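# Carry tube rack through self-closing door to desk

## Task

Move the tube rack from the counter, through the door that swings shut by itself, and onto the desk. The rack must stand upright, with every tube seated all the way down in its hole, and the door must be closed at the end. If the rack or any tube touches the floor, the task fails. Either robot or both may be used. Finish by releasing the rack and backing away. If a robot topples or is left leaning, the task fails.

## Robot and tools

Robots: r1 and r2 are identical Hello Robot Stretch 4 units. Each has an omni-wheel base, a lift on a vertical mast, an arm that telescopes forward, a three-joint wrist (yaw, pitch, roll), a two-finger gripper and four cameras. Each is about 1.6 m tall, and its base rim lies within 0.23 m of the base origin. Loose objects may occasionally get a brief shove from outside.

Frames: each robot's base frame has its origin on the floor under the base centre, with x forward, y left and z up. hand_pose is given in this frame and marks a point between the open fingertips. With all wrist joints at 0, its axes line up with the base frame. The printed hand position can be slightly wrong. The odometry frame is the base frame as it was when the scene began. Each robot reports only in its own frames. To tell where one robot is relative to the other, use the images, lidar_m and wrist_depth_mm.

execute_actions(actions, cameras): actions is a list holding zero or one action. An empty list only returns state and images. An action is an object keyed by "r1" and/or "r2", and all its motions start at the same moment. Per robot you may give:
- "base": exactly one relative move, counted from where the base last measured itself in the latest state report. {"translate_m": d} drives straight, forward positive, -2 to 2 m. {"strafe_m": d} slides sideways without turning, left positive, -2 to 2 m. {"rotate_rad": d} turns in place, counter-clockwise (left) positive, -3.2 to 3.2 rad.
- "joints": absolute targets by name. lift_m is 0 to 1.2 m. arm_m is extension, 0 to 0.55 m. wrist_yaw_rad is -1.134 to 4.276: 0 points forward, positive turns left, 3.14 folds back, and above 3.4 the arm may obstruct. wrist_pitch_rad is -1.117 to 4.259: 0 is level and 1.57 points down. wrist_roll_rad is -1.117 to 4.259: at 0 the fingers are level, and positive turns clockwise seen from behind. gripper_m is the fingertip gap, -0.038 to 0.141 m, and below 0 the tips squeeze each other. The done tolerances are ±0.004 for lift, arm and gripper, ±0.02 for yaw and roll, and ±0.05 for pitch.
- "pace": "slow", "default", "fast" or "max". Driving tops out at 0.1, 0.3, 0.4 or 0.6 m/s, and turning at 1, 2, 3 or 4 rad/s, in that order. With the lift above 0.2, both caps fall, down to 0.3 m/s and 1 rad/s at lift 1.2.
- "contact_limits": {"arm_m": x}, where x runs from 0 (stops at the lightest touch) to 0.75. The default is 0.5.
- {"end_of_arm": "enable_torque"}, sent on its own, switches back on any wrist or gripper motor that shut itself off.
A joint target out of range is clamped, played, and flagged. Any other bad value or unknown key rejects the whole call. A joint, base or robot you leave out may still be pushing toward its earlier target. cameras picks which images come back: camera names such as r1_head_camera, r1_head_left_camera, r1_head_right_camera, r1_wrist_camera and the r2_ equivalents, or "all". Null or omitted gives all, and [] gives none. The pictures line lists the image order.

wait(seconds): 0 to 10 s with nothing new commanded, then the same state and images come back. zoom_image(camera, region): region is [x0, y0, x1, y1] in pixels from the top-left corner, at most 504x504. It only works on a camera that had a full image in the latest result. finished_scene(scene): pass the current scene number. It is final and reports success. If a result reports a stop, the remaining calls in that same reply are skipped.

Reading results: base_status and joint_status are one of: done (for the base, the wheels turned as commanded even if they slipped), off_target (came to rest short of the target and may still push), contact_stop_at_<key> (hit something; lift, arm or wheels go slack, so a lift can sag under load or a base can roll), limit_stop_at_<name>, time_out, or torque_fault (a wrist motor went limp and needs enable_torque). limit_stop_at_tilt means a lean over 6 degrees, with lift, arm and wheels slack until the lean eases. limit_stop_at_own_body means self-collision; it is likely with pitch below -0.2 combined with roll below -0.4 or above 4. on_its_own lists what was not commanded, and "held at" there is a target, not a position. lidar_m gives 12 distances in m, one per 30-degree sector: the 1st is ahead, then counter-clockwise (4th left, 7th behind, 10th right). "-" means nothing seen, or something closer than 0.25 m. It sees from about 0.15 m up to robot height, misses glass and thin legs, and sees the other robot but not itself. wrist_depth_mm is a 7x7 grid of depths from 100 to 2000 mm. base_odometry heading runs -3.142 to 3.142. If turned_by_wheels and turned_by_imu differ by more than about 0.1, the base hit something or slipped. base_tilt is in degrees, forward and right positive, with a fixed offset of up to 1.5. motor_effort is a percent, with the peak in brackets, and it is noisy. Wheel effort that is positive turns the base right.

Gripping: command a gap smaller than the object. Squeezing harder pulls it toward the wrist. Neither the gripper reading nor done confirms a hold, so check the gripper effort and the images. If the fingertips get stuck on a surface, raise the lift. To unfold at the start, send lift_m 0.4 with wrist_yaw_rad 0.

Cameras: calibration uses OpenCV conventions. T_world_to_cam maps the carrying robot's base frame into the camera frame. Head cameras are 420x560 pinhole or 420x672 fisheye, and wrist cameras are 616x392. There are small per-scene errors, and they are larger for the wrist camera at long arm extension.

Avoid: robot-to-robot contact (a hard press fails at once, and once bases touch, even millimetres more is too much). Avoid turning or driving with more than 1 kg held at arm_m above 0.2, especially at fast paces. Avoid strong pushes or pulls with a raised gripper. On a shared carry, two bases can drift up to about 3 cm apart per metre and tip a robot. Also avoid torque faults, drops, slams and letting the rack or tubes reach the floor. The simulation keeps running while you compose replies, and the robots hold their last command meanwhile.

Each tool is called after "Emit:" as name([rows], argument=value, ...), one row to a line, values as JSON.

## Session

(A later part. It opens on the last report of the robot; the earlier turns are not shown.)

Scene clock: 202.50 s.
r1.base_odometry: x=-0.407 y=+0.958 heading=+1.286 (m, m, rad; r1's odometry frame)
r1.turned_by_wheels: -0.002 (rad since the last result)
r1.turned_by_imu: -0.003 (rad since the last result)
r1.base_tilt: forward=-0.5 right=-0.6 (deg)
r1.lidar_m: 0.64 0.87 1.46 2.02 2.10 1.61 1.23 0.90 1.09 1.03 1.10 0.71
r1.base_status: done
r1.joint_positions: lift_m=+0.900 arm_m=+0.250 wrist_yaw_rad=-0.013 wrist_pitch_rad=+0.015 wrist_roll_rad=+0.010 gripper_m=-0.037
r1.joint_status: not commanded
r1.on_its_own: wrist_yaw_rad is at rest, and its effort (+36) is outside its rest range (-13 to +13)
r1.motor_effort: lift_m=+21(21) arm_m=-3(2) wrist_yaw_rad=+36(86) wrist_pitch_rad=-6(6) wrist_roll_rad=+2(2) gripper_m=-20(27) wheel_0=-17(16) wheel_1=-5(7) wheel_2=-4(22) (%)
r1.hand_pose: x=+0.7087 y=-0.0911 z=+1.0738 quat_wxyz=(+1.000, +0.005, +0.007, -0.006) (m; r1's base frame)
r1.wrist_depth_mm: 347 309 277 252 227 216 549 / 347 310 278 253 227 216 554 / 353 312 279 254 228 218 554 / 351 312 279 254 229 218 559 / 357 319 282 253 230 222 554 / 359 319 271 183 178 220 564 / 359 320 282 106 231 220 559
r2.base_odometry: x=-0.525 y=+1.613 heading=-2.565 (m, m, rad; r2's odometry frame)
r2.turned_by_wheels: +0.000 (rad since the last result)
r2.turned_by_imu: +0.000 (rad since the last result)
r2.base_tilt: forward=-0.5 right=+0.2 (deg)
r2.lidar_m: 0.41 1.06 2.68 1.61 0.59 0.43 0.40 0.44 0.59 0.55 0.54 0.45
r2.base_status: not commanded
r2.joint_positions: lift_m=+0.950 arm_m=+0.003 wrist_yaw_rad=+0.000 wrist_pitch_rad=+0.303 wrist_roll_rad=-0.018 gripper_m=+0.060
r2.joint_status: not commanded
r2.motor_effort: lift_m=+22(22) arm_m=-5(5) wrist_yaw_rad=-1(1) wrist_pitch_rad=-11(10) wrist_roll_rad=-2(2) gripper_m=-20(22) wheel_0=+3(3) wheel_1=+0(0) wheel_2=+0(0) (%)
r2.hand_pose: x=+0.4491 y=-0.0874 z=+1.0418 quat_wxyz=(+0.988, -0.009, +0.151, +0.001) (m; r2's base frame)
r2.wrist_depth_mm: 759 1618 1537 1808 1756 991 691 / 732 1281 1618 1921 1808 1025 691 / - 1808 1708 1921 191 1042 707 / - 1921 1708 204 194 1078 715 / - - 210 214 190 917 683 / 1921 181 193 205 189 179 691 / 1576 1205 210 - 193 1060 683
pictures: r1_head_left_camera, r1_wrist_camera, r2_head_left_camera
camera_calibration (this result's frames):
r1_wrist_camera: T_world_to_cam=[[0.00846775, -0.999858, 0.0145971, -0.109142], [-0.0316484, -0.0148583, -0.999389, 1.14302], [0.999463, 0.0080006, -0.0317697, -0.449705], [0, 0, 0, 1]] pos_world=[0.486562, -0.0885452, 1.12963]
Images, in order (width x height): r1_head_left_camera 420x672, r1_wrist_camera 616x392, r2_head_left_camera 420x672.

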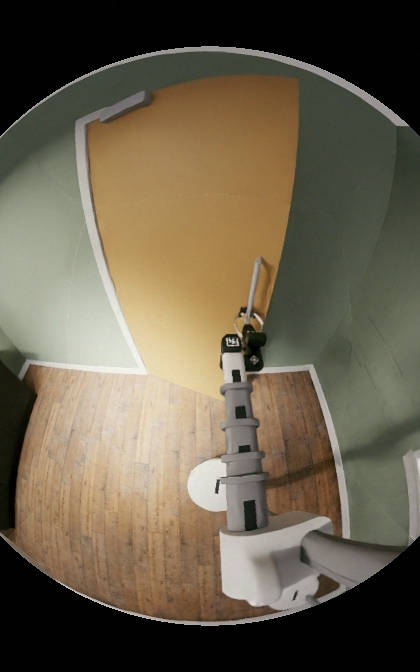

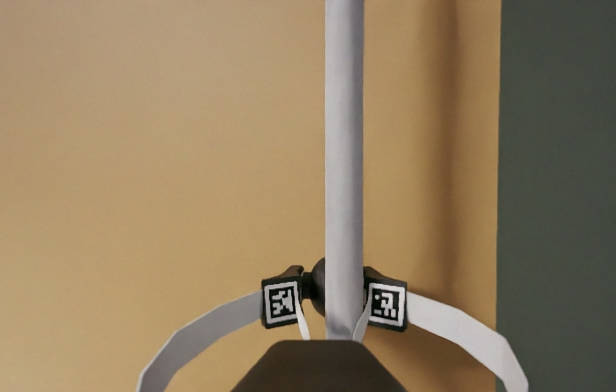

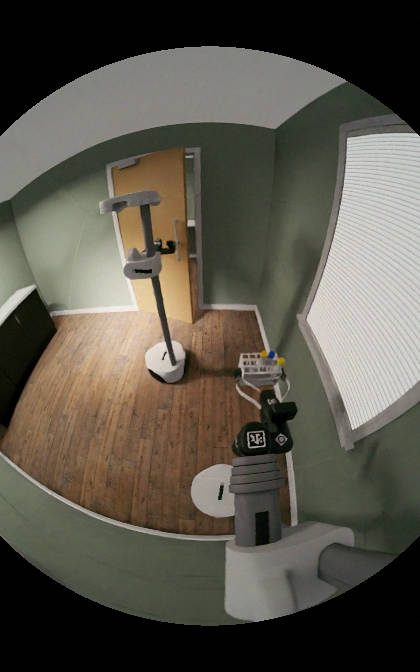

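Emit:
execute_actions([
  {"r1":{"base":{"strafe_m":0.13},"joints":{"wrist_yaw_rad":-0.48,"arm_m":0.22},"pace":"slow"}},
], cameras=[])

Emit:
execute_actions([
  {"r1":{"base":{"strafe_m":0.14},"joints":{"wrist_yaw_rad":-0.68,"arm_m":0.12},"pace":"slow"}},
], cameras=[])

Emit:
execute_actions([
  {"r1":{"base":{"strafe_m":0.15},"joints":{"wrist_yaw_rad":-0.88,"arm_m":0.045},"pace":"slow"}},
], cameras=["r1_wrist_camera","r1_head_left_camera","r2_head_left_camera"])

Scene clock: 214.33 s.
torque_fault: r1.wrist_yaw_rad switched itself off since the last result.
r1.base_odometry: x=-0.532 y=+0.995 heading=+1.285 (m, m, rad; r1's odometry frame)
r1.turned_by_wheels: -0.001 (rad since the last result)
r1.turned_by_imu: -0.007 (rad since the last result)
r1.base_tilt: forward=-0.6 right=-0.5 (deg)
r1.lidar_m: 0.66 0.88 1.44 1.89 1.98 1.64 1.56 0.96 0.99 1.18 1.24 0.56
r1.base_status: done
r1.joint_positions: lift_m=+0.900 arm_m=+0.222 wrist_yaw_rad=-0.419 wrist_pitch_rad=+0.015 wrist_roll_rad=+0.010 gripper_m=-0.037
r1.joint_status: wrist_yaw_rad torque_fault (moved -0.407 of -0.467); the others done
r1.on_its_own: wrist_yaw_rad is off since a torque_fault, until you send "end_of_arm": "enable_torque" (your -0.480 is given up)
r1.motor_effort: lift_m=+21(21) arm_m=-9(16) wrist_yaw_rad=+2(97) wrist_pitch_rad=-6(6) wrist_roll_rad=+2(2) gripper_m=-23(30) wheel_0=-11(20) wheel_1=-3(9) wheel_2=-2(20) (%)
r1.hand_pose: x=+0.6203 y=-0.1973 z=+1.0737 quat_wxyz=(+0.978, +0.006, +0.006, -0.208) (m; r1's base frame)
r1.wrist_depth_mm: 257 251 247 242 237 842 960 / 258 253 248 242 237 866 976 / 259 254 250 244 239 866 976 / 262 254 250 245 241 866 1008 / 263 258 252 211 244 878 976 / 264 258 181 180 179 891 991 / 265 259 254 106 242 854 1008
r2.base_odometry: x=-0.525 y=+1.613 heading=-2.565 (m, m, rad; r2's odometry frame)
r2.turned_by_wheels: +0.000 (rad since the last result)
r2.turned_by_imu: +0.000 (rad since the last result)
r2.base_tilt: forward=-0.5 right=+0.3 (deg)
r2.lidar_m: 0.40 1.12 2.67 1.61 0.59 0.43 0.41 0.44 0.58 0.54 0.54 0.45
r2.base_status: not commanded
r2.joint_positions: lift_m=+0.950 arm_m=+0.003 wrist_yaw_rad=+0.000 wrist_pitch_rad=+0.303 wrist_roll_rad=-0.018 gripper_m=+0.060
r2.joint_status: not commanded
r2.motor_effort: lift_m=+22(22) arm_m=-5(4) wrist_yaw_rad=+0(1) wrist_pitch_rad=-11(11) wrist_roll_rad=-2(2) gripper_m=-20(26) wheel_0=+3(3) wheel_1=+0(0) wheel_2=+0(0) (%)
r2.hand_pose: x=+0.4491 y=-0.0874 z=+1.0418 quat_wxyz=(+0.988, -0.009, +0.151, +0.001) (m; r2's base frame)
r2.wrist_depth_mm: 1808 1618 - 1808 1808 1008 683 / 809 1537 1921 1863 1921 1042 691 / 1983 1808 1983 1921 192 1060 707 / - 1921 1661 203 195 1060 707 / - - 210 213 190 904 683 / 1921 181 194 204 190 179 699 / 1576 1229 209 - 193 1060 683
pictures: none
No camera images: the call's "cameras" was empty. Leave "cameras" out to get every camera's image.

not run: a stop came earlier in this reply.

not run: a stop came earlier in this reply.

Emit:
execute_actions([
  {"r1":{"base":{"strafe_m":0.14},"joints":{"arm_m":0.12},"pace":"slow"}},
], cameras=[])

Emit:
execute_actions([
  {"r1":{"base":{"strafe_m":0.16},"joints":{"arm_m":0.04},"pace":"slow"}},
], cameras=["r1_wrist_camera","r1_head_left_camera","r2_head_left_camera"])

Scene clock: 220.87 s.
r1.base_odometry: x=-0.666 y=+1.034 heading=+1.284 (m, m, rad; r1's odometry frame)
r1.turned_by_wheels: -0.001 (rad since the last result)
r1.turned_by_imu: -0.001 (rad since the last result)
r1.base_tilt: forward=-0.6 right=-0.6 (deg)
r1.lidar_m: 0.57 0.92 1.41 1.74 1.83 1.63 1.56 1.20 1.09 1.31 1.40 0.45
r1.base_status: done
r1.joint_positions: lift_m=+0.900 arm_m=+0.122 wrist_yaw_rad=-0.600 wrist_pitch_rad=+0.016 wrist_roll_rad=+0.010 gripper_m=-0.037
r1.joint_status: all done
r1.on_its_own: wrist_yaw_rad is off since a torque_fault, until you send "end_of_arm": "enable_torque" (your -0.480 is given up)
r1.motor_effort: lift_m=+20(20) arm_m=-9(10) wrist_yaw_rad=+1(1) wrist_pitch_rad=-7(7) wrist_roll_rad=+1(2) gripper_m=-24(27) wheel_0=-10(21) wheel_1=+0(1) wheel_2=-2(0) (%)
r1.hand_pose: x=+0.4812 y=-0.2351 z=+1.0736 quat_wxyz=(+0.955, +0.007, +0.006, -0.296) (m; r1's base frame)
r1.wrist_depth_mm: 263 253 248 242 236 1255 1078 / 264 257 250 243 239 1229 1060 / 264 258 251 244 238 1281 1078 / 266 259 253 245 241 1255 1078 / 268 260 253 210 241 1281 1078 / 271 262 180 181 181 1255 1078 / 271 264 256 106 242 240 1098
r2.base_odometry: x=-0.525 y=+1.613 heading=-2.565 (m, m, rad; r2's odometry frame)
r2.turned_by_wheels: +0.000 (rad since the last result)
r2.turned_by_imu: +0.000 (rad since the last result)
r2.base_tilt: forward=-0.5 right=+0.3 (deg)
r2.lidar_m: 0.41 1.19 2.67 1.60 0.58 0.43 0.41 0.43 0.57 0.55 0.54 0.47
r2.base_status: not commanded
r2.joint_positions: lift_m=+0.950 arm_m=+0.003 wrist_yaw_rad=+0.000 wrist_pitch_rad=+0.303 wrist_roll_rad=-0.018 gripper_m=+0.060
r2.joint_status: not commanded
r2.motor_effort: lift_m=+22(22) arm_m=-5(5) wrist_yaw_rad=+0(0) wrist_pitch_rad=-10(10) wrist_roll_rad=-2(3) gripper_m=-21(22) wheel_0=+3(3) wheel_1=+0(0) wheel_2=+0(0) (%)
r2.hand_pose: x=+0.4491 y=-0.0874 z=+1.0418 quat_wxyz=(+0.988, -0.009, +0.151, +0.001) (m; r2's base frame)
r2.wrist_depth_mm: 1808 1464 - 1863 1808 1008 691 / 1863 1430 - 1921 1863 1025 699 / 1983 1576 - 1921 191 1042 691 / - 1808 - 204 194 1078 715 / - - 210 214 191 917 699 / 1708 182 193 204 190 179 699 / 1205 1464 209 - 193 1042 683
pictures: none
No camera images: the call's "cameras" was empty. Leave "cameras" out to get every camera's image.

Scene clock: 223.63 s.
r1.base_odometry: x=-0.819 y=+1.080 heading=+1.284 (m, m, rad; r1's odometry frame)
r1.turned_by_wheels: -0.001 (rad since the last result)
r1.turned_by_imu: -0.002 (rad since the last result)
r1.base_tilt: forward=-0.6 right=-0.6 (deg)
r1.lidar_m: 0.54 1.03 1.46 1.58 1.68 1.63 1.56 1.29 1.20 1.48 0.40 0.37
r1.base_status: done
r1.joint_positions: lift_m=+0.900 arm_m=+0.041 wrist_yaw_rad=-0.756 wrist_pitch_rad=+0.016 wrist_roll_rad=+0.010 gripper_m=-0.037
r1.joint_status: all done
r1.on_its_own: wrist_yaw_rad is off since a torque_fault, until you send "end_of_arm": "enable_torque" (your -0.480 is given up)
r1.motor_effort: lift_m=+21(20) arm_m=-8(9) wrist_yaw_rad=-1(1) wrist_pitch_rad=-10(10) wrist_roll_rad=+2(2) gripper_m=-21(27) wheel_0=-9(16) wheel_1=+0(4) wheel_2=-1(3) (%)
r1.hand_pose: x=+0.3623 y=-0.2614 z=+1.0734 quat_wxyz=(+0.929, +0.008, +0.006, -0.369) (m; r1's base frame)
r1.wrist_depth_mm: 274 265 253 244 234 1336 1182 / 278 266 255 244 235 1308 1160 / 281 266 255 245 236 1336 1138 / 281 271 257 247 237 1336 1182 / 283 270 258 210 238 1366 1160 / 286 272 179 181 180 1397 1160 / 286 274 262 107 239 235 1205
r2.base_odometry: x=-0.525 y=+1.613 heading=-2.565 (m, m, rad; r2's odometry frame)
r2.turned_by_wheels: +0.000 (rad since the last result)
r2.turned_by_imu: +0.000 (rad since the last result)
r2.base_tilt: forward=-0.6 right=+0.3 (deg)
r2.lidar_m: 0.40 1.30 1.40 1.60 0.61 0.43 0.41 0.45 0.59 0.54 0.55 0.48
r2.base_status: not commanded
r2.joint_positions: lift_m=+0.950 arm_m=+0.003 wrist_yaw_rad=+0.000 wrist_pitch_rad=+0.303 wrist_roll_rad=-0.018 gripper_m=+0.060
r2.joint_status: not commanded
r2.motor_effort: lift_m=+22(22) arm_m=-5(5) wrist_yaw_rad=-1(0) wrist_pitch_rad=-11(11) wrist_roll_rad=-3(2) gripper_m=-21(22) wheel_0=+3(3) wheel_1=+0(0) wheel_2=+0(0) (%)
r2.hand_pose: x=+0.4491 y=-0.0874 z=+1.0418 quat_wxyz=(+0.988, -0.009, +0.151, +0.001) (m; r2's base frame)
r2.wrist_depth_mm: 1808 - - 1808 1756 1025 691 / 1863 - - 1921 1863 1042 691 / 1983 - - 1921 191 1042 699 / - - - 204 194 1060 715 / - - 211 213 190 917 691 / 1921 181 193 204 190 179 691 / 1281 1499 209 - 193 1042 683
pictures: r1_head_left_camera, r1_wrist_camera, r2_head_left_camera
camera_calibration (this result's frames):
r1_wrist_camera: T_world_to_cam=[[-0.670055, -0.742172, 0.0143855, 0.0369165], [-0.0343887, 0.0116769, -0.99934, 1.13698], [0.741514, -0.670108, -0.0333465, -0.184272], [0, 0, 0, 1]] pos_world=[0.200475, -0.10936, 1.12955]
Images, in order (width x height): r1_head_left_camera 420x672, r1_wrist_camera 616x392, r2_head_left_camera 420x672.

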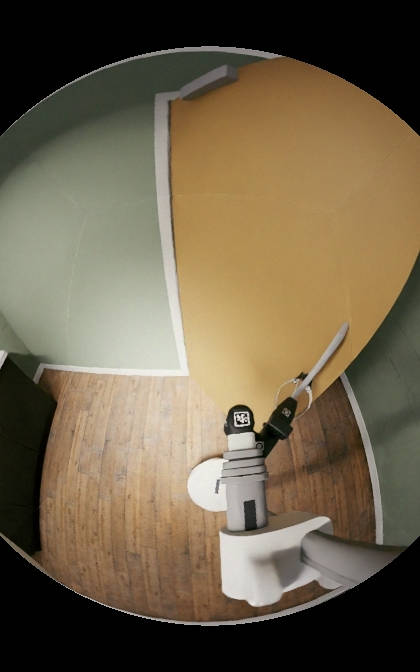

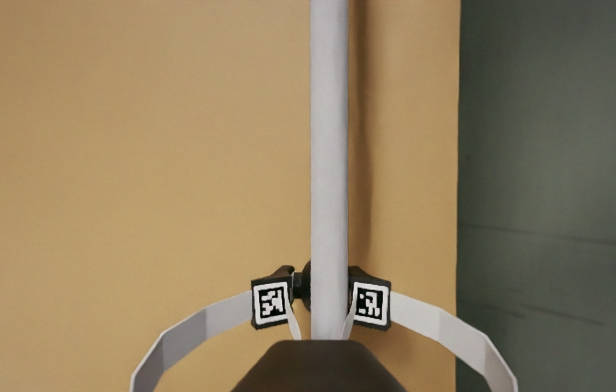

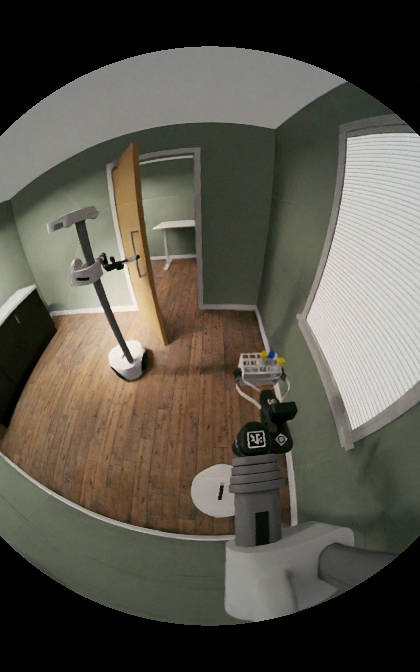

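Emit:
execute_actions([
  {"r1":{"base":{"strafe_m":0.2},"pace":"slow"}},
], cameras=[])

Emit:
execute_actions([
  {"r1":{"base":{"translate_m":-0.1},"pace":"slow"}},
], cameras=[])

Emit:
execute_actions([
  {"r1":{"base":{"strafe_m":0.12},"pace":"slow"},"r2":{"base":{"translate_m":0.6}}},
], cameras=["r1_head_left_camera","r2_head_left_camera","r2_head_camera"])

Scene clock: 233.50 s.
r1.base_odometry: x=-1.011 y=+1.137 heading=+1.283 (m, m, rad; r1's odometry frame)
r1.turned_by_wheels: -0.001 (rad since the last result)
r1.turned_by_imu: -0.001 (rad since the last result)
r1.base_tilt: forward=-0.6 right=-0.6 (deg)
r1.lidar_m: 0.60 1.04 1.43 1.39 1.46 1.65 1.57 1.42 1.35 1.68 0.32 0.40
r1.base_status: done
r1.joint_positions: lift_m=+0.900 arm_m=+0.041 wrist_yaw_rad=-1.102 wrist_pitch_rad=+0.016 wrist_roll_rad=+0.010 gripper_m=-0.037
r1.joint_status: not commanded
r1.on_its_own: wrist_yaw_rad is off since a torque_fault, until you send "end_of_arm": "enable_torque" (your -0.480 is given up)
r1.motor_effort: lift_m=+20(21) arm_m=-7(8) wrist_yaw_rad=+0(1) wrist_pitch_rad=-9(9) wrist_roll_rad=+0(0) gripper_m=-26(27) wheel_0=-7(17) wheel_1=+2(7) wheel_2=-2(3) (%)
r1.hand_pose: x=+0.2644 y=-0.2968 z=+1.0734 quat_wxyz=(+0.852, +0.008, +0.004, -0.524) (m; r1's base frame)
r1.wrist_depth_mm: 250 247 244 241 238 1464 1308 / 252 248 246 242 238 1464 1336 / 253 250 246 243 240 1464 1366 / 254 251 249 245 241 1499 1366 / 256 252 248 209 243 1430 1308 / 257 253 179 181 180 1499 1366 / 258 255 252 106 245 1430 1366
r2.base_odometry: x=-0.525 y=+1.613 heading=-2.565 (m, m, rad; r2's odometry frame)
r2.turned_by_wheels: +0.000 (rad since the last result)
r2.turned_by_imu: +0.000 (rad since the last result)
r2.base_tilt: forward=-0.5 right=+0.3 (deg)
r2.lidar_m: 0.39 1.44 1.44 1.58 0.59 0.43 0.40 0.42 0.58 0.53 0.55 0.44
r2.base_status: not commanded
r2.joint_positions: lift_m=+0.950 arm_m=+0.003 wrist_yaw_rad=+0.000 wrist_pitch_rad=+0.303 wrist_roll_rad=-0.018 gripper_m=+0.060
r2.joint_status: not commanded
r2.motor_effort: lift_m=+22(22) arm_m=-5(4) wrist_yaw_rad=-1(0) wrist_pitch_rad=-10(10) wrist_roll_rad=-2(2) gripper_m=-24(21) wheel_0=+3(3) wheel_1=+0(0) wheel_2=-1(1) (%)
r2.hand_pose: x=+0.4491 y=-0.0874 z=+1.0418 quat_wxyz=(+0.988, -0.009, +0.151, +0.001) (m; r2's base frame)
r2.wrist_depth_mm: 1336 - - 1756 1708 991 683 / 1366 - - 1921 1863 1042 691 / 1281 - - 1983 191 1042 707 / - - - 203 195 1060 707 / - - 210 214 191 917 691 / 1983 181 193 204 189 179 691 / 1576 1499 208 - 193 1060 691
pictures: none
No camera images: the call's "cameras" was empty. Leave "cameras" out to get every camera's image.

Scene clock: 235.77 s.
r1.base_odometry: x=-1.039 y=+1.041 heading=+1.283 (m, m, rad; r1's odometry frame)
r1.turned_by_wheels: +0.000 (rad since the last result)
r1.turned_by_imu: +0.000 (rad since the last result)
r1.base_tilt: forward=-0.6 right=-0.5 (deg)
r1.lidar_m: 0.65 1.14 1.47 1.40 1.44 1.51 1.46 1.40 1.31 1.68 0.40 0.37
r1.base_status: done
r1.joint_positions: lift_m=+0.900 arm_m=+0.041 wrist_yaw_rad=-0.746 wrist_pitch_rad=+0.015 wrist_roll_rad=+0.010 gripper_m=-0.037
r1.joint_status: not commanded
r1.on_its_own: wrist_yaw_rad is off since a torque_fault, until you send "end_of_arm": "enable_torque" (your -0.480 is given up)
r1.motor_effort: lift_m=+21(21) arm_m=-7(7) wrist_yaw_rad=+1(1) wrist_pitch_rad=-6(9) wrist_roll_rad=+1(2) gripper_m=-24(25) wheel_0=-7(10) wheel_1=+1(1) wheel_2=-1(6) (%)
r1.hand_pose: x=+0.3647 y=-0.2599 z=+1.0737 quat_wxyz=(+0.931, +0.007, +0.005, -0.364) (m; r1's base frame)
r1.wrist_depth_mm: 379 324 283 252 226 212 1366 / 382 327 286 253 228 215 1336 / 387 330 286 255 228 216 1308 / 389 330 289 255 229 216 1308 / 392 332 290 209 229 218 1366 / 392 336 179 183 180 217 1336 / 397 336 291 106 229 213 1336
r2.base_odometry: x=-0.525 y=+1.613 heading=-2.565 (m, m, rad; r2's odometry frame)
r2.turned_by_wheels: +0.000 (rad since the last result)
r2.turned_by_imu: +0.000 (rad since the last result)
r2.base_tilt: forward=-0.7 right=+0.3 (deg)
r2.lidar_m: 0.39 1.39 1.36 1.62 0.59 0.44 0.40 0.44 0.59 0.54 0.53 0.44
r2.base_status: not commanded
r2.joint_positions: lift_m=+0.950 arm_m=+0.003 wrist_yaw_rad=+0.000 wrist_pitch_rad=+0.303 wrist_roll_rad=-0.018 gripper_m=+0.060
r2.joint_status: not commanded
r2.motor_effort: lift_m=+22(22) arm_m=-4(5) wrist_yaw_rad=+0(0) wrist_pitch_rad=-10(11) wrist_roll_rad=-2(2) gripper_m=-19(19) wheel_0=+3(3) wheel_1=+0(0) wheel_2=+0(0) (%)
r2.hand_pose: x=+0.4491 y=-0.0874 z=+1.0418 quat_wxyz=(+0.988, -0.009, +0.151, +0.001) (m; r2's base frame)
r2.wrist_depth_mm: 1430 - - 1808 1756 1025 683 / 1281 - - 1863 1863 1025 691 / 1336 - - 1983 192 1060 699 / 1430 - - 204 194 1060 715 / - - 210 214 191 904 699 / 1808 181 193 204 190 178 691 / 1576 1499 209 - 193 1060 676
pictures: none
No camera images: the call's "cameras" was empty. Leave "cameras" out to get every camera's image.

Scene clock: 239.23 s.
r1.base_odometry: x=-1.154 y=+1.075 heading=+1.282 (m, m, rad; r1's odometry frame)
r1.turned_by_wheels: -0.001 (rad since the last result)
r1.turned_by_imu: +0.000 (rad since the last result)
r1.base_tilt: forward=-0.6 right=-0.5 (deg)
r1.lidar_m: 0.76 1.16 1.34 1.27 1.33 1.55 1.46 1.54 1.15 1.19 0.39 0.36
r1.base_status: done
r1.joint_positions: lift_m=+0.900 arm_m=+0.041 wrist_yaw_rad=-0.859 wrist_pitch_rad=+0.015 wrist_roll_rad=+0.010 gripper_m=-0.037
r1.joint_status: not commanded
r1.on_its_own: wrist_yaw_rad is off since a torque_fault, until you send "end_of_arm": "enable_torque" (your -0.480 is given up)
r1.motor_effort: lift_m=+20(21) arm_m=-7(7) wrist_yaw_rad=-1(1) wrist_pitch_rad=-6(6) wrist_roll_rad=+2(1) gripper_m=-23(30) wheel_0=-7(13) wheel_1=+2(7) wheel_2=-1(1) (%)
r1.hand_pose: x=+0.3342 y=-0.2756 z=+1.0737 quat_wxyz=(+0.909, +0.008, +0.005, -0.417) (m; r1's base frame)
r1.wrist_depth_mm: 387 330 286 251 226 213 1397 / 392 332 287 254 227 214 1430 / 397 336 289 254 228 215 1397 / 397 336 293 257 228 216 1430 / 402 338 291 211 229 216 1397 / 402 338 179 182 180 218 1430 / 407 343 296 107 228 213 1430
r2.base_odometry: x=-1.028 y=+1.286 heading=-2.564 (m, m, rad; r2's odometry frame)
r2.turned_by_wheels: +0.000 (rad since the last result)
r2.turned_by_imu: -0.002 (rad since the last result)
r2.base_tilt: forward=-0.6 right=+0.2 (deg)
r2.lidar_m: 0.40 1.34 1.14 1.21 1.46 1.06 1.00 0.80 0.54 0.52 0.55 0.47
r2.base_status: done
r2.joint_positions: lift_m=+0.950 arm_m=+0.003 wrist_yaw_rad=+0.000 wrist_pitch_rad=+0.303 wrist_roll_rad=-0.018 gripper_m=+0.060
r2.joint_status: not commanded
r2.motor_effort: lift_m=+22(22) arm_m=-5(5) wrist_yaw_rad=-1(0) wrist_pitch_rad=-10(11) wrist_roll_rad=-2(2) gripper_m=-22(21) wheel_0=+3(9) wheel_1=+0(7) wheel_2=+0(11) (%)
r2.hand_pose: x=+0.4491 y=-0.0874 z=+1.0418 quat_wxyz=(+0.988, -0.009, +0.151, +0.001) (m; r2's base frame)
r2.wrist_depth_mm: - - 1281 1255 1229 1008 715 / - - - 1308 1281 1042 715 / - - - 1336 193 1078 723 / - - 1430 206 195 1060 732 / 1708 - 210 214 190 917 715 / 1618 181 193 204 189 178 699 / 1537 1537 210 - 193 1060 699
pictures: r1_head_left_camera, r2_head_camera, r2_head_left_camera
Images, in order (width x height): r1_head_left_camera 420x672, r2_head_camera 420x560, r2_head_left_camera 420x672.

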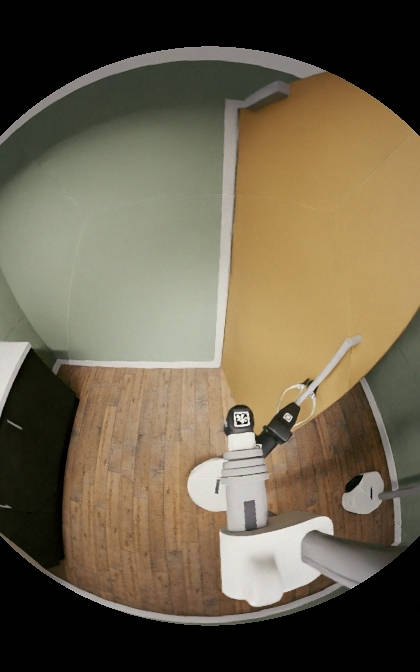

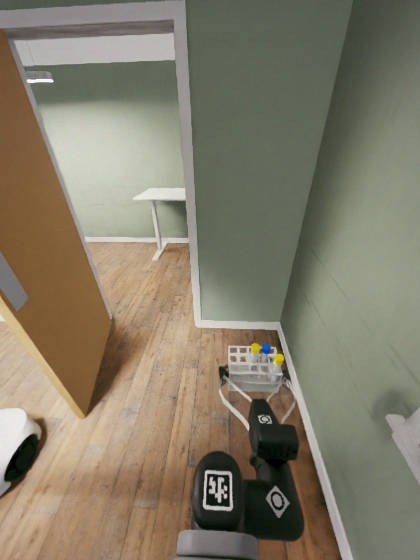

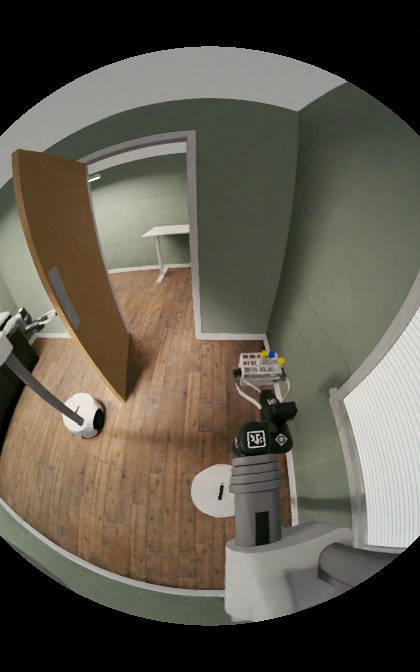

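Emit:
execute_actions([
  {"r2":{"base":{"strafe_m":0.58}}},
], cameras=["r2_head_camera"])

Emit:
execute_actions([
  {"r2":{"base":{"translate_m":0.9}}},
], cameras=["r2_head_camera","r2_head_left_camera"])

Scene clock: 250.40 s.
r1.base_odometry: x=-1.154 y=+1.075 heading=+1.282 (m, m, rad; r1's odometry frame)
r1.turned_by_wheels: +0.000 (rad since the last result)
r1.turned_by_imu: +0.003 (rad since the last result)
r1.base_tilt: forward=-0.6 right=-0.6 (deg)
r1.lidar_m: 0.76 1.12 1.34 1.26 1.34 1.54 1.45 0.73 0.65 0.67 0.37 0.36
r1.base_status: not commanded
r1.joint_positions: lift_m=+0.900 arm_m=+0.041 wrist_yaw_rad=-0.859 wrist_pitch_rad=+0.015 wrist_roll_rad=+0.010 gripper_m=-0.037
r1.joint_status: not commanded
r1.on_its_own: wrist_yaw_rad is off since a torque_fault, until you send "end_of_arm": "enable_torque" (your -0.480 is given up)
r1.motor_effort: lift_m=+20(20) arm_m=-7(7) wrist_yaw_rad=+1(1) wrist_pitch_rad=-6(6) wrist_roll_rad=+2(2) gripper_m=-23(23) wheel_0=-7(7) wheel_1=+2(2) wheel_2=-2(2) (%)
r1.hand_pose: x=+0.3342 y=-0.2756 z=+1.0737 quat_wxyz=(+0.909, +0.008, +0.005, -0.417) (m; r1's base frame)
r1.wrist_depth_mm: 387 327 287 251 226 214 1397 / 392 330 287 255 229 214 1397 / 394 334 289 255 227 213 1397 / 397 336 291 256 229 216 1397 / 402 338 291 209 229 216 1464 / 402 342 179 182 180 216 1430 / 404 343 294 106 228 212 1430
r2.base_odometry: x=-0.711 y=+0.800 heading=-2.565 (m, m, rad; r2's odometry frame)
r2.turned_by_wheels: +0.000 (rad since the last result)
r2.turned_by_imu: +0.001 (rad since the last result)
r2.base_tilt: forward=-0.5 right=+0.2 (deg)
r2.lidar_m: 0.39 0.72 0.62 1.99 1.45 1.04 1.00 1.05 1.15 1.09 1.14 0.45
r2.base_status: done
r2.joint_positions: lift_m=+0.950 arm_m=+0.003 wrist_yaw_rad=+0.000 wrist_pitch_rad=+0.303 wrist_roll_rad=-0.018 gripper_m=+0.060
r2.joint_status: not commanded
r2.motor_effort: lift_m=+22(22) arm_m=-5(5) wrist_yaw_rad=-1(0) wrist_pitch_rad=-10(11) wrist_roll_rad=-3(3) gripper_m=-24(24) wheel_0=-2(12) wheel_1=+1(10) wheel_2=+0(0) (%)
r2.hand_pose: x=+0.4491 y=-0.0874 z=+1.0418 quat_wxyz=(+0.988, -0.009, +0.151, +0.001) (m; r2's base frame)
r2.wrist_depth_mm: 621 1229 - - 1255 1255 1229 / 585 1098 - - 1308 1281 1281 / 574 1098 - - 193 1366 1366 / 559 1042 - 202 195 1430 1430 / 569 891 210 214 182 1464 1537 / 609 181 193 204 190 179 1537 / 1499 866 208 - 193 1499 1430
pictures: r2_head_camera
Images, in order (width x height): r2_head_camera 420x560.

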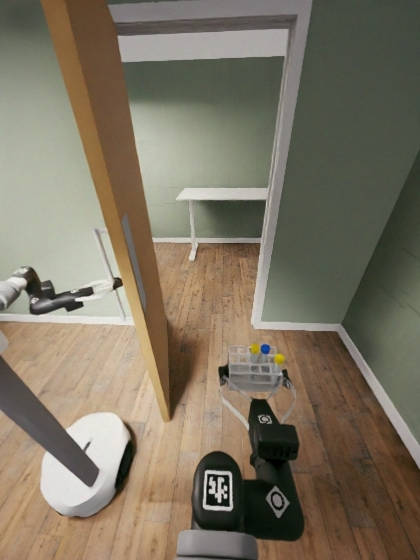

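Scene clock: 254.90 s.
r1.base_odometry: x=-1.154 y=+1.075 heading=+1.282 (m, m, rad; r1's odometry frame)
r1.turned_by_wheels: +0.000 (rad since the last result)
r1.turned_by_imu: +0.001 (rad since the last result)
r1.base_tilt: forward=-0.6 right=-0.6 (deg)
r1.lidar_m: 0.73 1.16 1.34 1.27 1.34 1.51 1.46 1.52 1.91 1.80 0.40 0.36
r1.base_status: not commanded
r1.joint_positions: lift_m=+0.900 arm_m=+0.041 wrist_yaw_rad=-0.859 wrist_pitch_rad=+0.015 wrist_roll_rad=+0.010 gripper_m=-0.037
r1.joint_status: not commanded
r1.on_its_own: wrist_yaw_rad is off since a torque_fault, until you send "end_of_arm": "enable_torque" (your -0.480 is given up)
r1.motor_effort: lift_m=+20(21) arm_m=-6(7) wrist_yaw_rad=+1(1) wrist_pitch_rad=-7(6) wrist_roll_rad=+1(1) gripper_m=-24(27) wheel_0=-7(7) wheel_1=+3(2) wheel_2=-2(2) (%)
r1.hand_pose: x=+0.3342 y=-0.2756 z=+1.0737 quat_wxyz=(+0.909, +0.008, +0.005, -0.417) (m; r1's base frame)
r1.wrist_depth_mm: 389 327 286 253 227 213 1366 / 389 332 287 254 227 213 477 / 397 334 291 256 228 215 525 / 399 338 291 256 229 215 1366 / 402 340 291 209 229 216 1397 / 404 338 179 182 180 217 1397 / 407 343 297 106 229 212 1464
r2.base_odometry: x=-1.465 y=+0.309 heading=-2.564 (m, m, rad; r2's odometry frame)
r2.turned_by_wheels: +0.000 (rad since the last result)
r2.turned_by_imu: -0.003 (rad since the last result)
r2.base_tilt: forward=-0.5 right=+0.3 (deg)
r2.lidar_m: 0.40 0.68 0.40 0.33 0.34 0.76 1.89 1.56 1.19 1.13 1.00 0.43
r2.base_status: done
r2.joint_positions: lift_m=+0.950 arm_m=+0.003 wrist_yaw_rad=+0.000 wrist_pitch_rad=+0.303 wrist_roll_rad=-0.018 gripper_m=+0.060
r2.joint_status: not commanded
r2.motor_effort: lift_m=+22(22) arm_m=-5(4) wrist_yaw_rad=-1(2) wrist_pitch_rad=-10(10) wrist_roll_rad=-2(3) gripper_m=-23(23) wheel_0=+3(9) wheel_1=+1(6) wheel_2=+0(9) (%)
r2.hand_pose: x=+0.4491 y=-0.0874 z=+1.0418 quat_wxyz=(+0.988, -0.009, +0.151, +0.001) (m; r2's base frame)
r2.wrist_depth_mm: - - - - - 480 413 / - - - - - 492 439 / - - - 1863 192 512 459 / - - - 218 194 530 488 / - - 210 215 190 512 521 / 1921 181 193 205 189 178 554 / 1576 1537 210 - 193 585 -
pictures: r2_head_camera, r2_head_left_camera
Images, in order (width x height): r2_head_camera 420x560, r2_head_left_camera 420x672.

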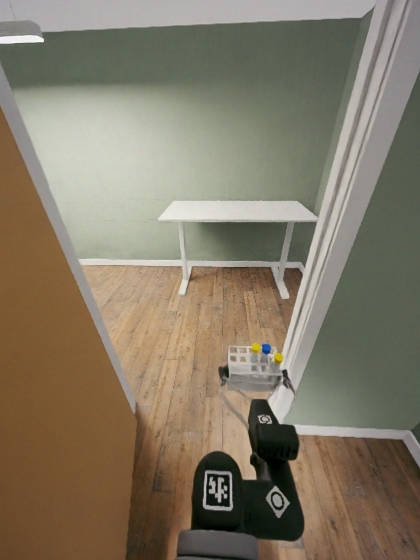

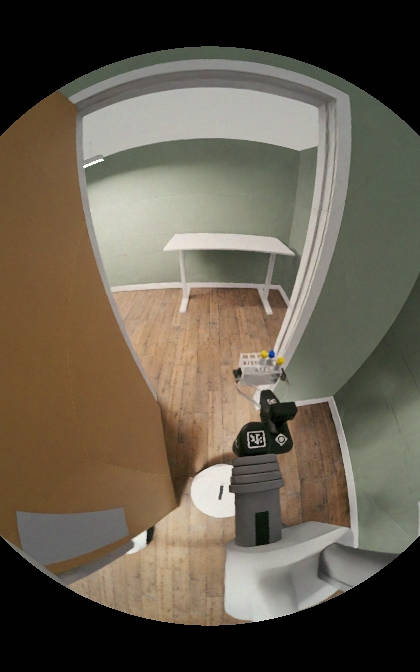

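Emit:
execute_actions([
  {"r2":{"base":{"translate_m":0.35}}},
], cameras=[])

Emit:
execute_actions([
  {"r2":{"base":{"strafe_m":0.09}}},
], cameras=["r2_head_left_camera"])

Scene clock: 265.93 s.
r1.base_odometry: x=-1.154 y=+1.075 heading=+1.282 (m, m, rad; r1's odometry frame)
r1.turned_by_wheels: +0.000 (rad since the last result)
r1.turned_by_imu: +0.002 (rad since the last result)
r1.base_tilt: forward=-0.6 right=-0.6 (deg)
r1.lidar_m: 0.74 1.15 1.34 1.27 1.33 1.54 1.46 1.53 1.90 1.80 0.39 0.35
r1.base_status: not commanded
r1.joint_positions: lift_m=+0.900 arm_m=+0.041 wrist_yaw_rad=-0.859 wrist_pitch_rad=+0.015 wrist_roll_rad=+0.010 gripper_m=-0.037
r1.joint_status: not commanded
r1.on_its_own: wrist_yaw_rad is off since a torque_fault, until you send "end_of_arm": "enable_torque" (your -0.480 is given up)
r1.motor_effort: lift_m=+21(21) arm_m=-7(7) wrist_yaw_rad=+1(1) wrist_pitch_rad=-7(6) wrist_roll_rad=+2(1) gripper_m=-25(27) wheel_0=-7(7) wheel_1=+2(2) wheel_2=-1(2) (%)
r1.hand_pose: x=+0.3342 y=-0.2756 z=+1.0737 quat_wxyz=(+0.909, +0.008, +0.005, -0.417) (m; r1's base frame)
r1.wrist_depth_mm: 389 330 286 252 226 213 1397 / 392 334 289 254 226 213 1430 / 394 334 290 254 228 214 1430 / 397 336 291 256 229 216 1430 / 399 338 291 209 229 217 1430 / 404 340 179 182 179 216 1464 / 404 342 294 106 228 213 1464
r2.base_odometry: x=-1.759 y=+0.117 heading=-2.564 (m, m, rad; r2's odometry frame)
r2.turned_by_wheels: +0.001 (rad since the last result)
r2.turned_by_imu: -0.001 (rad since the last result)
r2.base_tilt: forward=-0.6 right=+0.2 (deg)
r2.lidar_m: 0.42 1.82 0.50 0.41 0.41 0.49 2.24 1.57 1.20 1.15 0.52 0.43
r2.base_status: done
r2.joint_positions: lift_m=+0.950 arm_m=+0.003 wrist_yaw_rad=+0.000 wrist_pitch_rad=+0.303 wrist_roll_rad=-0.018 gripper_m=+0.060
r2.joint_status: not commanded
r2.motor_effort: lift_m=+22(22) arm_m=-5(5) wrist_yaw_rad=+0(1) wrist_pitch_rad=-11(10) wrist_roll_rad=-1(2) gripper_m=-21(24) wheel_0=+4(8) wheel_1=+2(4) wheel_2=+0(13) (%)
r2.hand_pose: x=+0.4491 y=-0.0874 z=+1.0418 quat_wxyz=(+0.988, -0.009, +0.151, +0.001) (m; r2's base frame)
r2.wrist_depth_mm: - - - - - - 1537 / - - - - - - 1576 / - - - 1537 192 1983 1576 / - - - 202 194 - 1618 / - - 211 213 190 - 1618 / 1921 181 193 204 190 178 1576 / 1576 1537 208 - 193 1499 1430
pictures: none
No camera images: the call's "cameras" was empty. Leave "cameras" out to get every camera's image.

Scene clock: 267.33 s.
r1.base_odometry: x=-1.154 y=+1.075 heading=+1.282 (m, m, rad; r1's odometry frame)
r1.turned_by_wheels: +0.000 (rad since the last result)
r1.turned_by_imu: +0.000 (rad since the last result)
r1.base_tilt: forward=-0.6 right=-0.6 (deg)
r1.lidar_m: 0.73 1.17 1.31 1.26 1.33 1.54 1.47 1.55 1.90 1.80 0.37 0.36
r1.base_status: not commanded
r1.joint_positions: lift_m=+0.900 arm_m=+0.041 wrist_yaw_rad=-0.859 wrist_pitch_rad=+0.015 wrist_roll_rad=+0.010 gripper_m=-0.037
r1.joint_status: not commanded
r1.on_its_own: wrist_yaw_rad is off since a torque_fault, until you send "end_of_arm": "enable_torque" (your -0.480 is given up)
r1.motor_effort: lift_m=+20(21) arm_m=-7(7) wrist_yaw_rad=+1(1) wrist_pitch_rad=-7(6) wrist_roll_rad=+2(1) gripper_m=-25(27) wheel_0=-7(7) wheel_1=+2(2) wheel_2=-2(2) (%)
r1.hand_pose: x=+0.3342 y=-0.2756 z=+1.0737 quat_wxyz=(+0.909, +0.008, +0.005, -0.417) (m; r1's base frame)
r1.wrist_depth_mm: 389 330 285 253 226 213 1397 / 389 332 289 253 227 213 1430 / 394 334 290 254 229 214 1430 / 399 338 290 255 228 215 1430 / 399 340 296 209 229 216 1397 / 402 338 180 182 179 217 1430 / 407 343 296 106 228 213 1430
r2.base_odometry: x=-1.709 y=+0.042 heading=-2.564 (m, m, rad; r2's odometry frame)
r2.turned_by_wheels: +0.000 (rad since the last result)
r2.turned_by_imu: +0.000 (rad since the last result)
r2.base_tilt: forward=-0.6 right=+0.3 (deg)
r2.lidar_m: 0.39 1.82 0.38 0.33 0.33 0.40 2.25 1.73 1.29 1.22 0.54 0.44
r2.base_status: done
r2.joint_positions: lift_m=+0.950 arm_m=+0.003 wrist_yaw_rad=+0.000 wrist_pitch_rad=+0.303 wrist_roll_rad=-0.018 gripper_m=+0.060
r2.joint_status: not commanded
r2.motor_effort: lift_m=+22(22) arm_m=-5(5) wrist_yaw_rad=-1(1) wrist_pitch_rad=-11(11) wrist_roll_rad=-3(2) gripper_m=-24(21) wheel_0=-2(11) wheel_1=+1(10) wheel_2=+0(1) (%)
r2.hand_pose: x=+0.4491 y=-0.0874 z=+1.0418 quat_wxyz=(+0.988, -0.009, +0.151, +0.001) (m; r2's base frame)
r2.wrist_depth_mm: - - - - - - 1708 / - - - - - - 1708 / - - - 1618 192 - 1756 / - - - 204 195 - 1756 / - - 210 215 182 - 1756 / 1921 182 193 204 190 179 1661 / 1576 1499 209 - 193 1499 1499
pictures: r2_head_left_camera
Images, in order (width x height): r2_head_left_camera 420x672.

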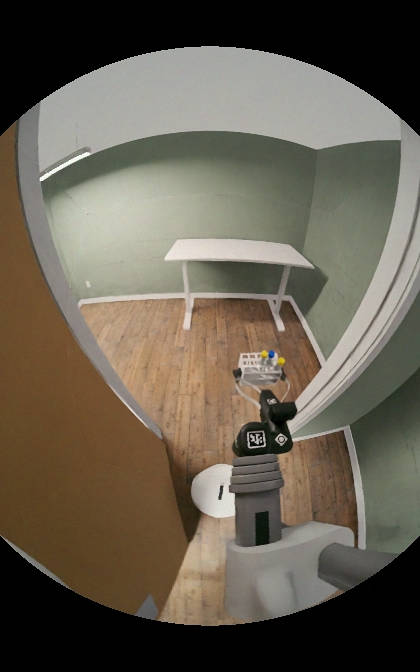

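Emit:
execute_actions([
  {"r2":{"base":{"translate_m":1.0}}},
], cameras=["r2_head_left_camera","r2_head_camera","r2_wrist_camera"])

Scene clock: 277.70 s.
r1.base_odometry: x=-1.154 y=+1.075 heading=+1.282 (m, m, rad; r1's odometry frame)
r1.turned_by_wheels: +0.000 (rad since the last result)
r1.turned_by_imu: +0.003 (rad since the last result)
r1.base_tilt: forward=-0.6 right=-0.6 (deg)
r1.lidar_m: 0.74 1.15 1.33 1.27 1.33 1.53 1.46 1.54 1.88 1.80 0.39 0.35
r1.base_status: not commanded
r1.joint_positions: lift_m=+0.900 arm_m=+0.041 wrist_yaw_rad=-0.859 wrist_pitch_rad=+0.015 wrist_roll_rad=+0.010 gripper_m=-0.037
r1.joint_status: not commanded
r1.on_its_own: wrist_yaw_rad is off since a torque_fault, until you send "end_of_arm": "enable_torque" (your -0.480 is given up)
r1.motor_effort: lift_m=+21(21) arm_m=-7(7) wrist_yaw_rad=+1(1) wrist_pitch_rad=-6(7) wrist_roll_rad=+2(1) gripper_m=-25(22) wheel_0=-7(7) wheel_1=+3(2) wheel_2=-2(2) (%)
r1.hand_pose: x=+0.3342 y=-0.2756 z=+1.0737 quat_wxyz=(+0.909, +0.008, +0.005, -0.417) (m; r1's base frame)
r1.wrist_depth_mm: 384 329 286 252 226 212 1397 / 389 332 289 255 227 213 1397 / 389 336 289 255 229 216 1397 / 397 338 290 258 229 215 1430 / 399 338 291 209 229 217 1366 / 402 338 179 182 180 217 1397 / 410 342 296 106 227 213 1430
r2.base_odometry: x=-2.547 y=-0.504 heading=-2.564 (m, m, rad; r2's odometry frame)
r2.turned_by_wheels: +0.000 (rad since the last result)
r2.turned_by_imu: -0.004 (rad since the last result)
r2.base_tilt: forward=-0.5 right=+0.2 (deg)
r2.lidar_m: 0.41 0.75 2.17 1.96 0.69 0.72 1.18 0.66 0.72 1.24 1.04 0.44
r2.base_status: done
r2.joint_positions: lift_m=+0.950 arm_m=+0.003 wrist_yaw_rad=+0.000 wrist_pitch_rad=+0.303 wrist_roll_rad=-0.018 gripper_m=+0.060
r2.joint_status: not commanded
r2.motor_effort: lift_m=+22(22) arm_m=-5(5) wrist_yaw_rad=-2(1) wrist_pitch_rad=-11(9) wrist_roll_rad=-2(3) gripper_m=-19(20) wheel_0=+3(8) wheel_1=+2(5) wheel_2=-3(9) (%)
r2.hand_pose: x=+0.4491 y=-0.0874 z=+1.0418 quat_wxyz=(+0.988, -0.009, +0.151, +0.001) (m; r2's base frame)
r2.wrist_depth_mm: 1229 1160 1138 1160 1182 1160 1182 / 1229 1205 1229 1205 1229 1205 1160 / 1336 1281 1182 891 191 1078 1078 / 691 683 668 217 194 621 615 / 1464 931 210 214 190 1430 1397 / 1499 182 194 204 190 179 1464 / 1576 1464 209 - 193 1499 1042
pictures: r2_head_camera, r2_head_left_camera, r2_wrist_camera
camera_calibration (this result's frames):
r2_wrist_camera: T_world_to_cam=[[0.0405316, -0.999034, -0.016952, -0.0774843], [-0.340019, 0.00216255, -0.940416, 1.18019], [0.939545, 0.0438806, -0.339603, 0.161797], [0, 0, 0, 1]] pos_world=[0.252413, -0.0870615, 1.16351]
Images, in order (width x height): r2_head_camera 420x560, r2_head_left_camera 420x672, r2_wrist_camera 616x392.

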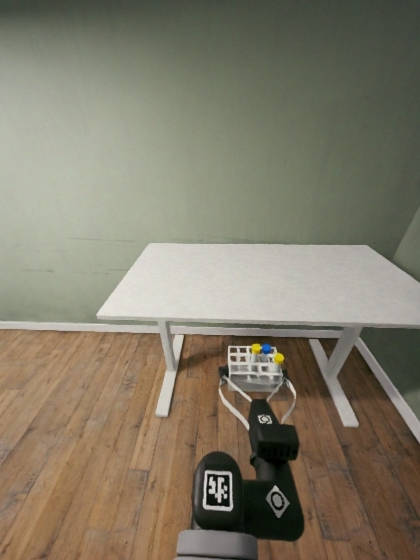

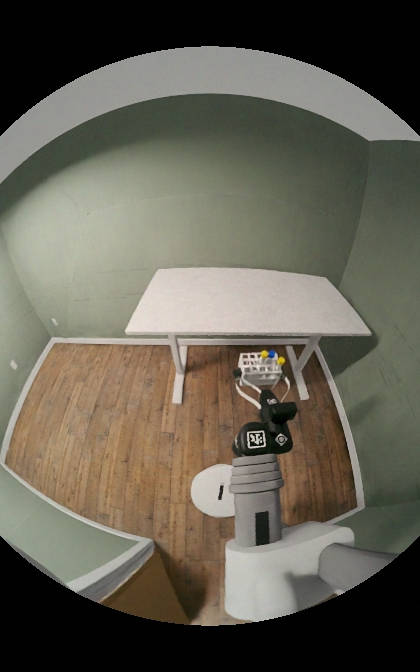

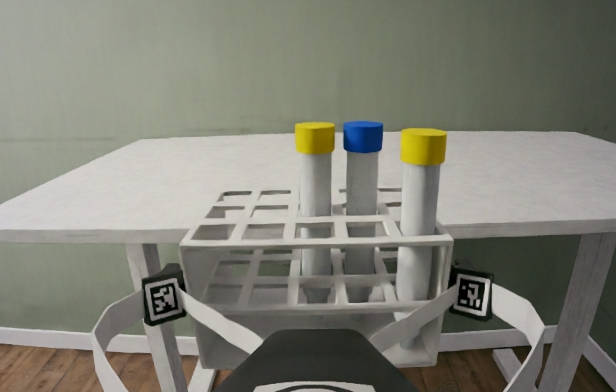

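Emit:
execute_actions([
  {"r2":{"base":{"translate_m":0.35},"joints":{"arm_m":0.17}},"r1":{"joints":{"gripper_m":0.1}}},
], cameras=["r2_head_camera","r2_wrist_camera","r1_head_left_camera"])

Scene clock: 285.60 s.
r1.base_odometry: x=-1.154 y=+1.075 heading=+1.282 (m, m, rad; r1's odometry frame)
r1.turned_by_wheels: +0.000 (rad since the last result)
r1.turned_by_imu: +0.002 (rad since the last result)
r1.base_tilt: forward=-0.6 right=-0.6 (deg)
r1.lidar_m: 0.78 1.15 1.33 1.28 1.33 1.56 1.47 1.51 1.89 1.80 0.40 0.38
r1.base_status: not commanded
r1.joint_positions: lift_m=+0.900 arm_m=+0.041 wrist_yaw_rad=-0.763 wrist_pitch_rad=+0.015 wrist_roll_rad=+0.010 gripper_m=+0.100
r1.joint_status: all done
r1.on_its_own: wrist_yaw_rad is off since a torque_fault, until you send "end_of_arm": "enable_torque" (your -0.480 is given up)
r1.motor_effort: lift_m=+20(20) arm_m=-7(7) wrist_yaw_rad=+1(1) wrist_pitch_rad=-5(6) wrist_roll_rad=+2(1) gripper_m=-3(21) wheel_0=-5(7) wheel_1=+2(2) wheel_2=-2(2) (%)
r1.hand_pose: x=+0.3600 y=-0.2626 z=+1.0738 quat_wxyz=(+0.928, +0.007, +0.005, -0.373) (m; r1's base frame)
r1.wrist_depth_mm: 500 410 347 301 253 238 1366 / 508 413 349 304 254 240 1430 / 512 418 351 306 254 240 1366 / 508 418 355 306 258 241 1366 / 512 424 340 307 257 241 1397 / 521 424 196 304 201 235 1397 / 521 427 366 106 204 236 1430
r2.base_odometry: x=-2.840 y=-0.696 heading=-2.563 (m, m, rad; r2's odometry frame)
r2.turned_by_wheels: +0.000 (rad since the last result)
r2.turned_by_imu: -0.001 (rad since the last result)
r2.base_tilt: forward=-0.5 right=+0.2 (deg)
r2.lidar_m: 0.37 0.40 0.54 2.51 1.22 0.99 1.36 0.96 1.21 1.24 0.56 0.39
r2.base_status: done
r2.joint_positions: lift_m=+0.950 arm_m=+0.169 wrist_yaw_rad=+0.000 wrist_pitch_rad=+0.303 wrist_roll_rad=-0.018 gripper_m=+0.060
r2.joint_status: all done
r2.motor_effort: lift_m=+22(22) arm_m=+5(6) wrist_yaw_rad=-1(0) wrist_pitch_rad=-10(10) wrist_roll_rad=-3(2) gripper_m=-20(21) wheel_0=+5(11) wheel_1=+1(7) wheel_2=-2(11) (%)
r2.hand_pose: x=+0.6154 y=-0.0874 z=+1.0418 quat_wxyz=(+0.988, -0.009, +0.151, +0.001) (m; r2's base frame)
r2.wrist_depth_mm: 707 699 691 699 699 683 683 / 723 723 732 723 723 732 707 / 768 768 759 750 191 750 750 / 683 676 661 203 194 615 609 / 462 466 211 213 191 430 427 / 345 181 193 204 190 179 325 / 286 278 209 - 193 274 -
pictures: r1_head_left_camera, r2_head_camera, r2_wrist_camera
camera_calibration (this result's frames):
r2_wrist_camera: T_world_to_cam=[[0.0405205, -0.999035, -0.0169481, -0.0842252], [-0.339925, 0.00216698, -0.94045, 1.23674], [0.939579, 0.0438686, -0.339509, 0.00543708], [0, 0, 0, 1]] pos_world=[0.418704, -0.0870625, 1.16351]
Images, in order (width x height): r1_head_left_camera 420x672, r2_head_camera 420x560, r2_wrist_camera 616x392.

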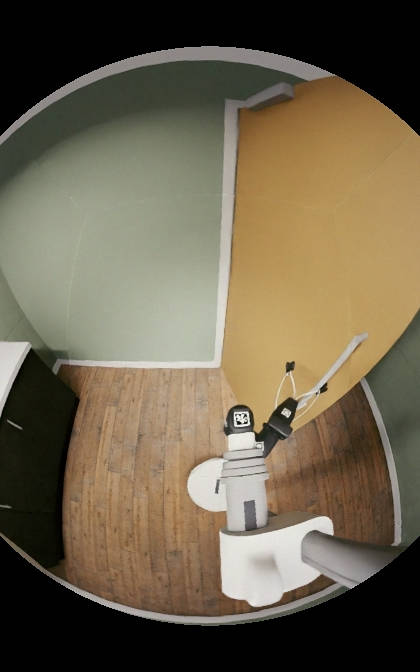

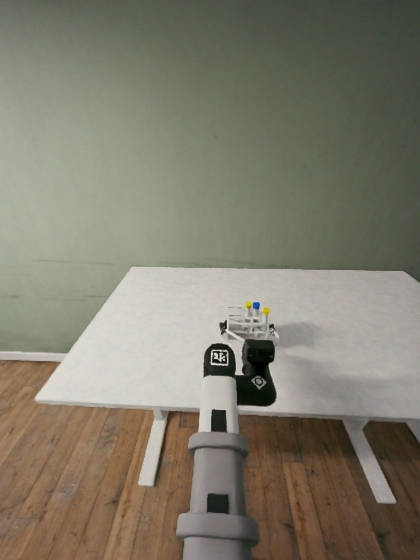

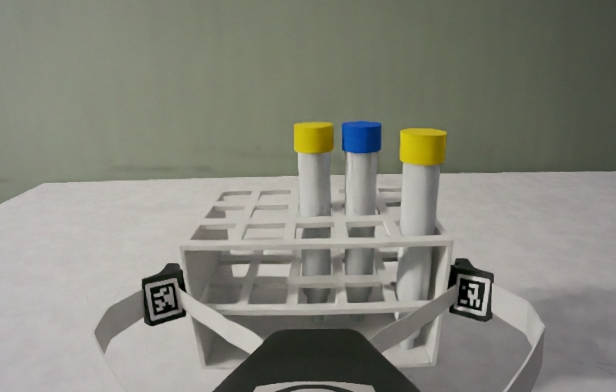

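Emit:
execute_actions([
  {"r2":{"joints":{"lift_m":0.897},"pace":"slow"},"r1":{"base":{"translate_m":-0.25},"pace":"slow"}},
], cameras=["r2_wrist_camera","r1_head_left_camera"])

Scene clock: 296.13 s.
r1.base_odometry: x=-1.225 y=+0.835 heading=+1.282 (m, m, rad; r1's odometry frame)
r1.turned_by_wheels: +0.000 (rad since the last result)
r1.turned_by_imu: +0.003 (rad since the last result)
r1.base_tilt: forward=-0.7 right=-0.6 (deg)
r1.lidar_m: 1.24 1.40 1.34 1.27 1.33 1.28 1.19 1.26 1.78 1.79 1.87 1.11
r1.base_status: done
r1.joint_positions: lift_m=+0.900 arm_m=+0.041 wrist_yaw_rad=-0.449 wrist_pitch_rad=+0.015 wrist_roll_rad=+0.010 gripper_m=+0.100
r1.joint_status: not commanded
r1.on_its_own: wrist_yaw_rad is off since a torque_fault, until you send "end_of_arm": "enable_torque" (your -0.480 is given up)
r1.motor_effort: lift_m=+21(21) arm_m=-7(7) wrist_yaw_rad=+1(1) wrist_pitch_rad=-5(6) wrist_roll_rad=+2(1) gripper_m=-3(2) wheel_0=-1(9) wheel_1=-2(2) wheel_2=+0(6) (%)
r1.hand_pose: x=+0.4340 y=-0.2039 z=+1.0738 quat_wxyz=(+0.975, +0.006, +0.006, -0.223) (m; r1's base frame)
r1.wrist_depth_mm: 946 1025 976 946 917 1708 1618 / 931 1008 991 960 946 1661 1576 / 946 1025 1008 960 931 1708 1576 / 946 1008 1008 976 931 1661 1661 / 960 1042 1008 976 931 1708 1618 / 946 1025 196 976 931 1708 1618 / 960 1025 1025 106 931 917 1576
r2.base_odometry: x=-2.840 y=-0.696 heading=-2.563 (m, m, rad; r2's odometry frame)
r2.turned_by_wheels: +0.000 (rad since the last result)
r2.turned_by_imu: -0.001 (rad since the last result)
r2.base_tilt: forward=-0.6 right=+0.2 (deg)
r2.lidar_m: 0.37 0.37 0.56 2.50 1.22 0.98 1.09 0.96 1.22 1.23 0.55 0.39
r2.base_status: not commanded
r2.joint_positions: lift_m=+0.897 arm_m=+0.169 wrist_yaw_rad=+0.000 wrist_pitch_rad=+0.303 wrist_roll_rad=-0.018 gripper_m=+0.060
r2.joint_status: all done
r2.motor_effort: lift_m=+16(22) arm_m=+5(5) wrist_yaw_rad=-1(2) wrist_pitch_rad=-10(9) wrist_roll_rad=-1(2) gripper_m=-22(18) wheel_0=+5(5) wheel_1=+1(1) wheel_2=-2(2) (%)
r2.hand_pose: x=+0.6154 y=-0.0874 z=+0.9893 quat_wxyz=(+0.988, -0.009, +0.151, +0.001) (m; r2's base frame)
r2.wrist_depth_mm: 707 699 691 691 691 691 676 / 723 741 732 732 723 723 715 / 759 759 750 654 192 732 732 / 521 504 496 204 195 466 459 / 349 347 210 215 191 324 322 / 259 182 193 204 189 179 247 / 216 210 202 - 193 206 -
pictures: r1_head_left_camera, r2_wrist_camera
camera_calibration (this result's frames):
r2_wrist_camera: T_world_to_cam=[[0.0405208, -0.999035, -0.016948, -0.0851152], [-0.339925, 0.00216681, -0.94045, 1.18737], [0.939579, 0.0438688, -0.339509, -0.0123878], [0, 0, 0, 1]] pos_world=[0.418705, -0.0870625, 1.11101]
Images, in order (width x height): r1_head_left_camera 420x672, r2_wrist_camera 616x392.

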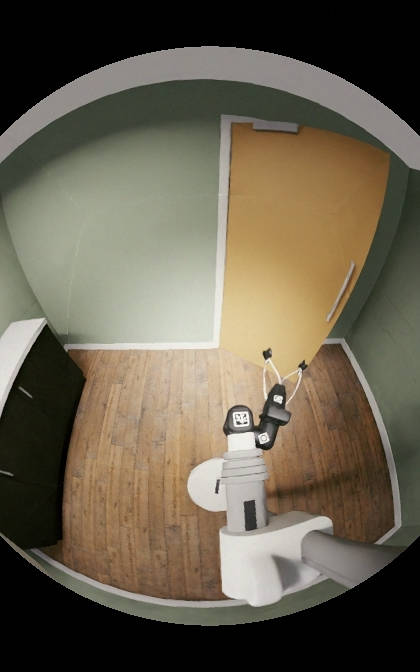

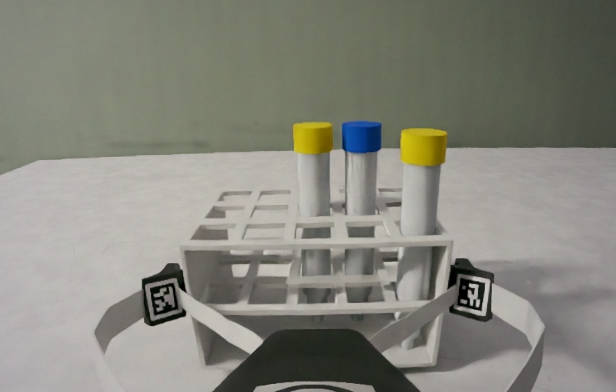

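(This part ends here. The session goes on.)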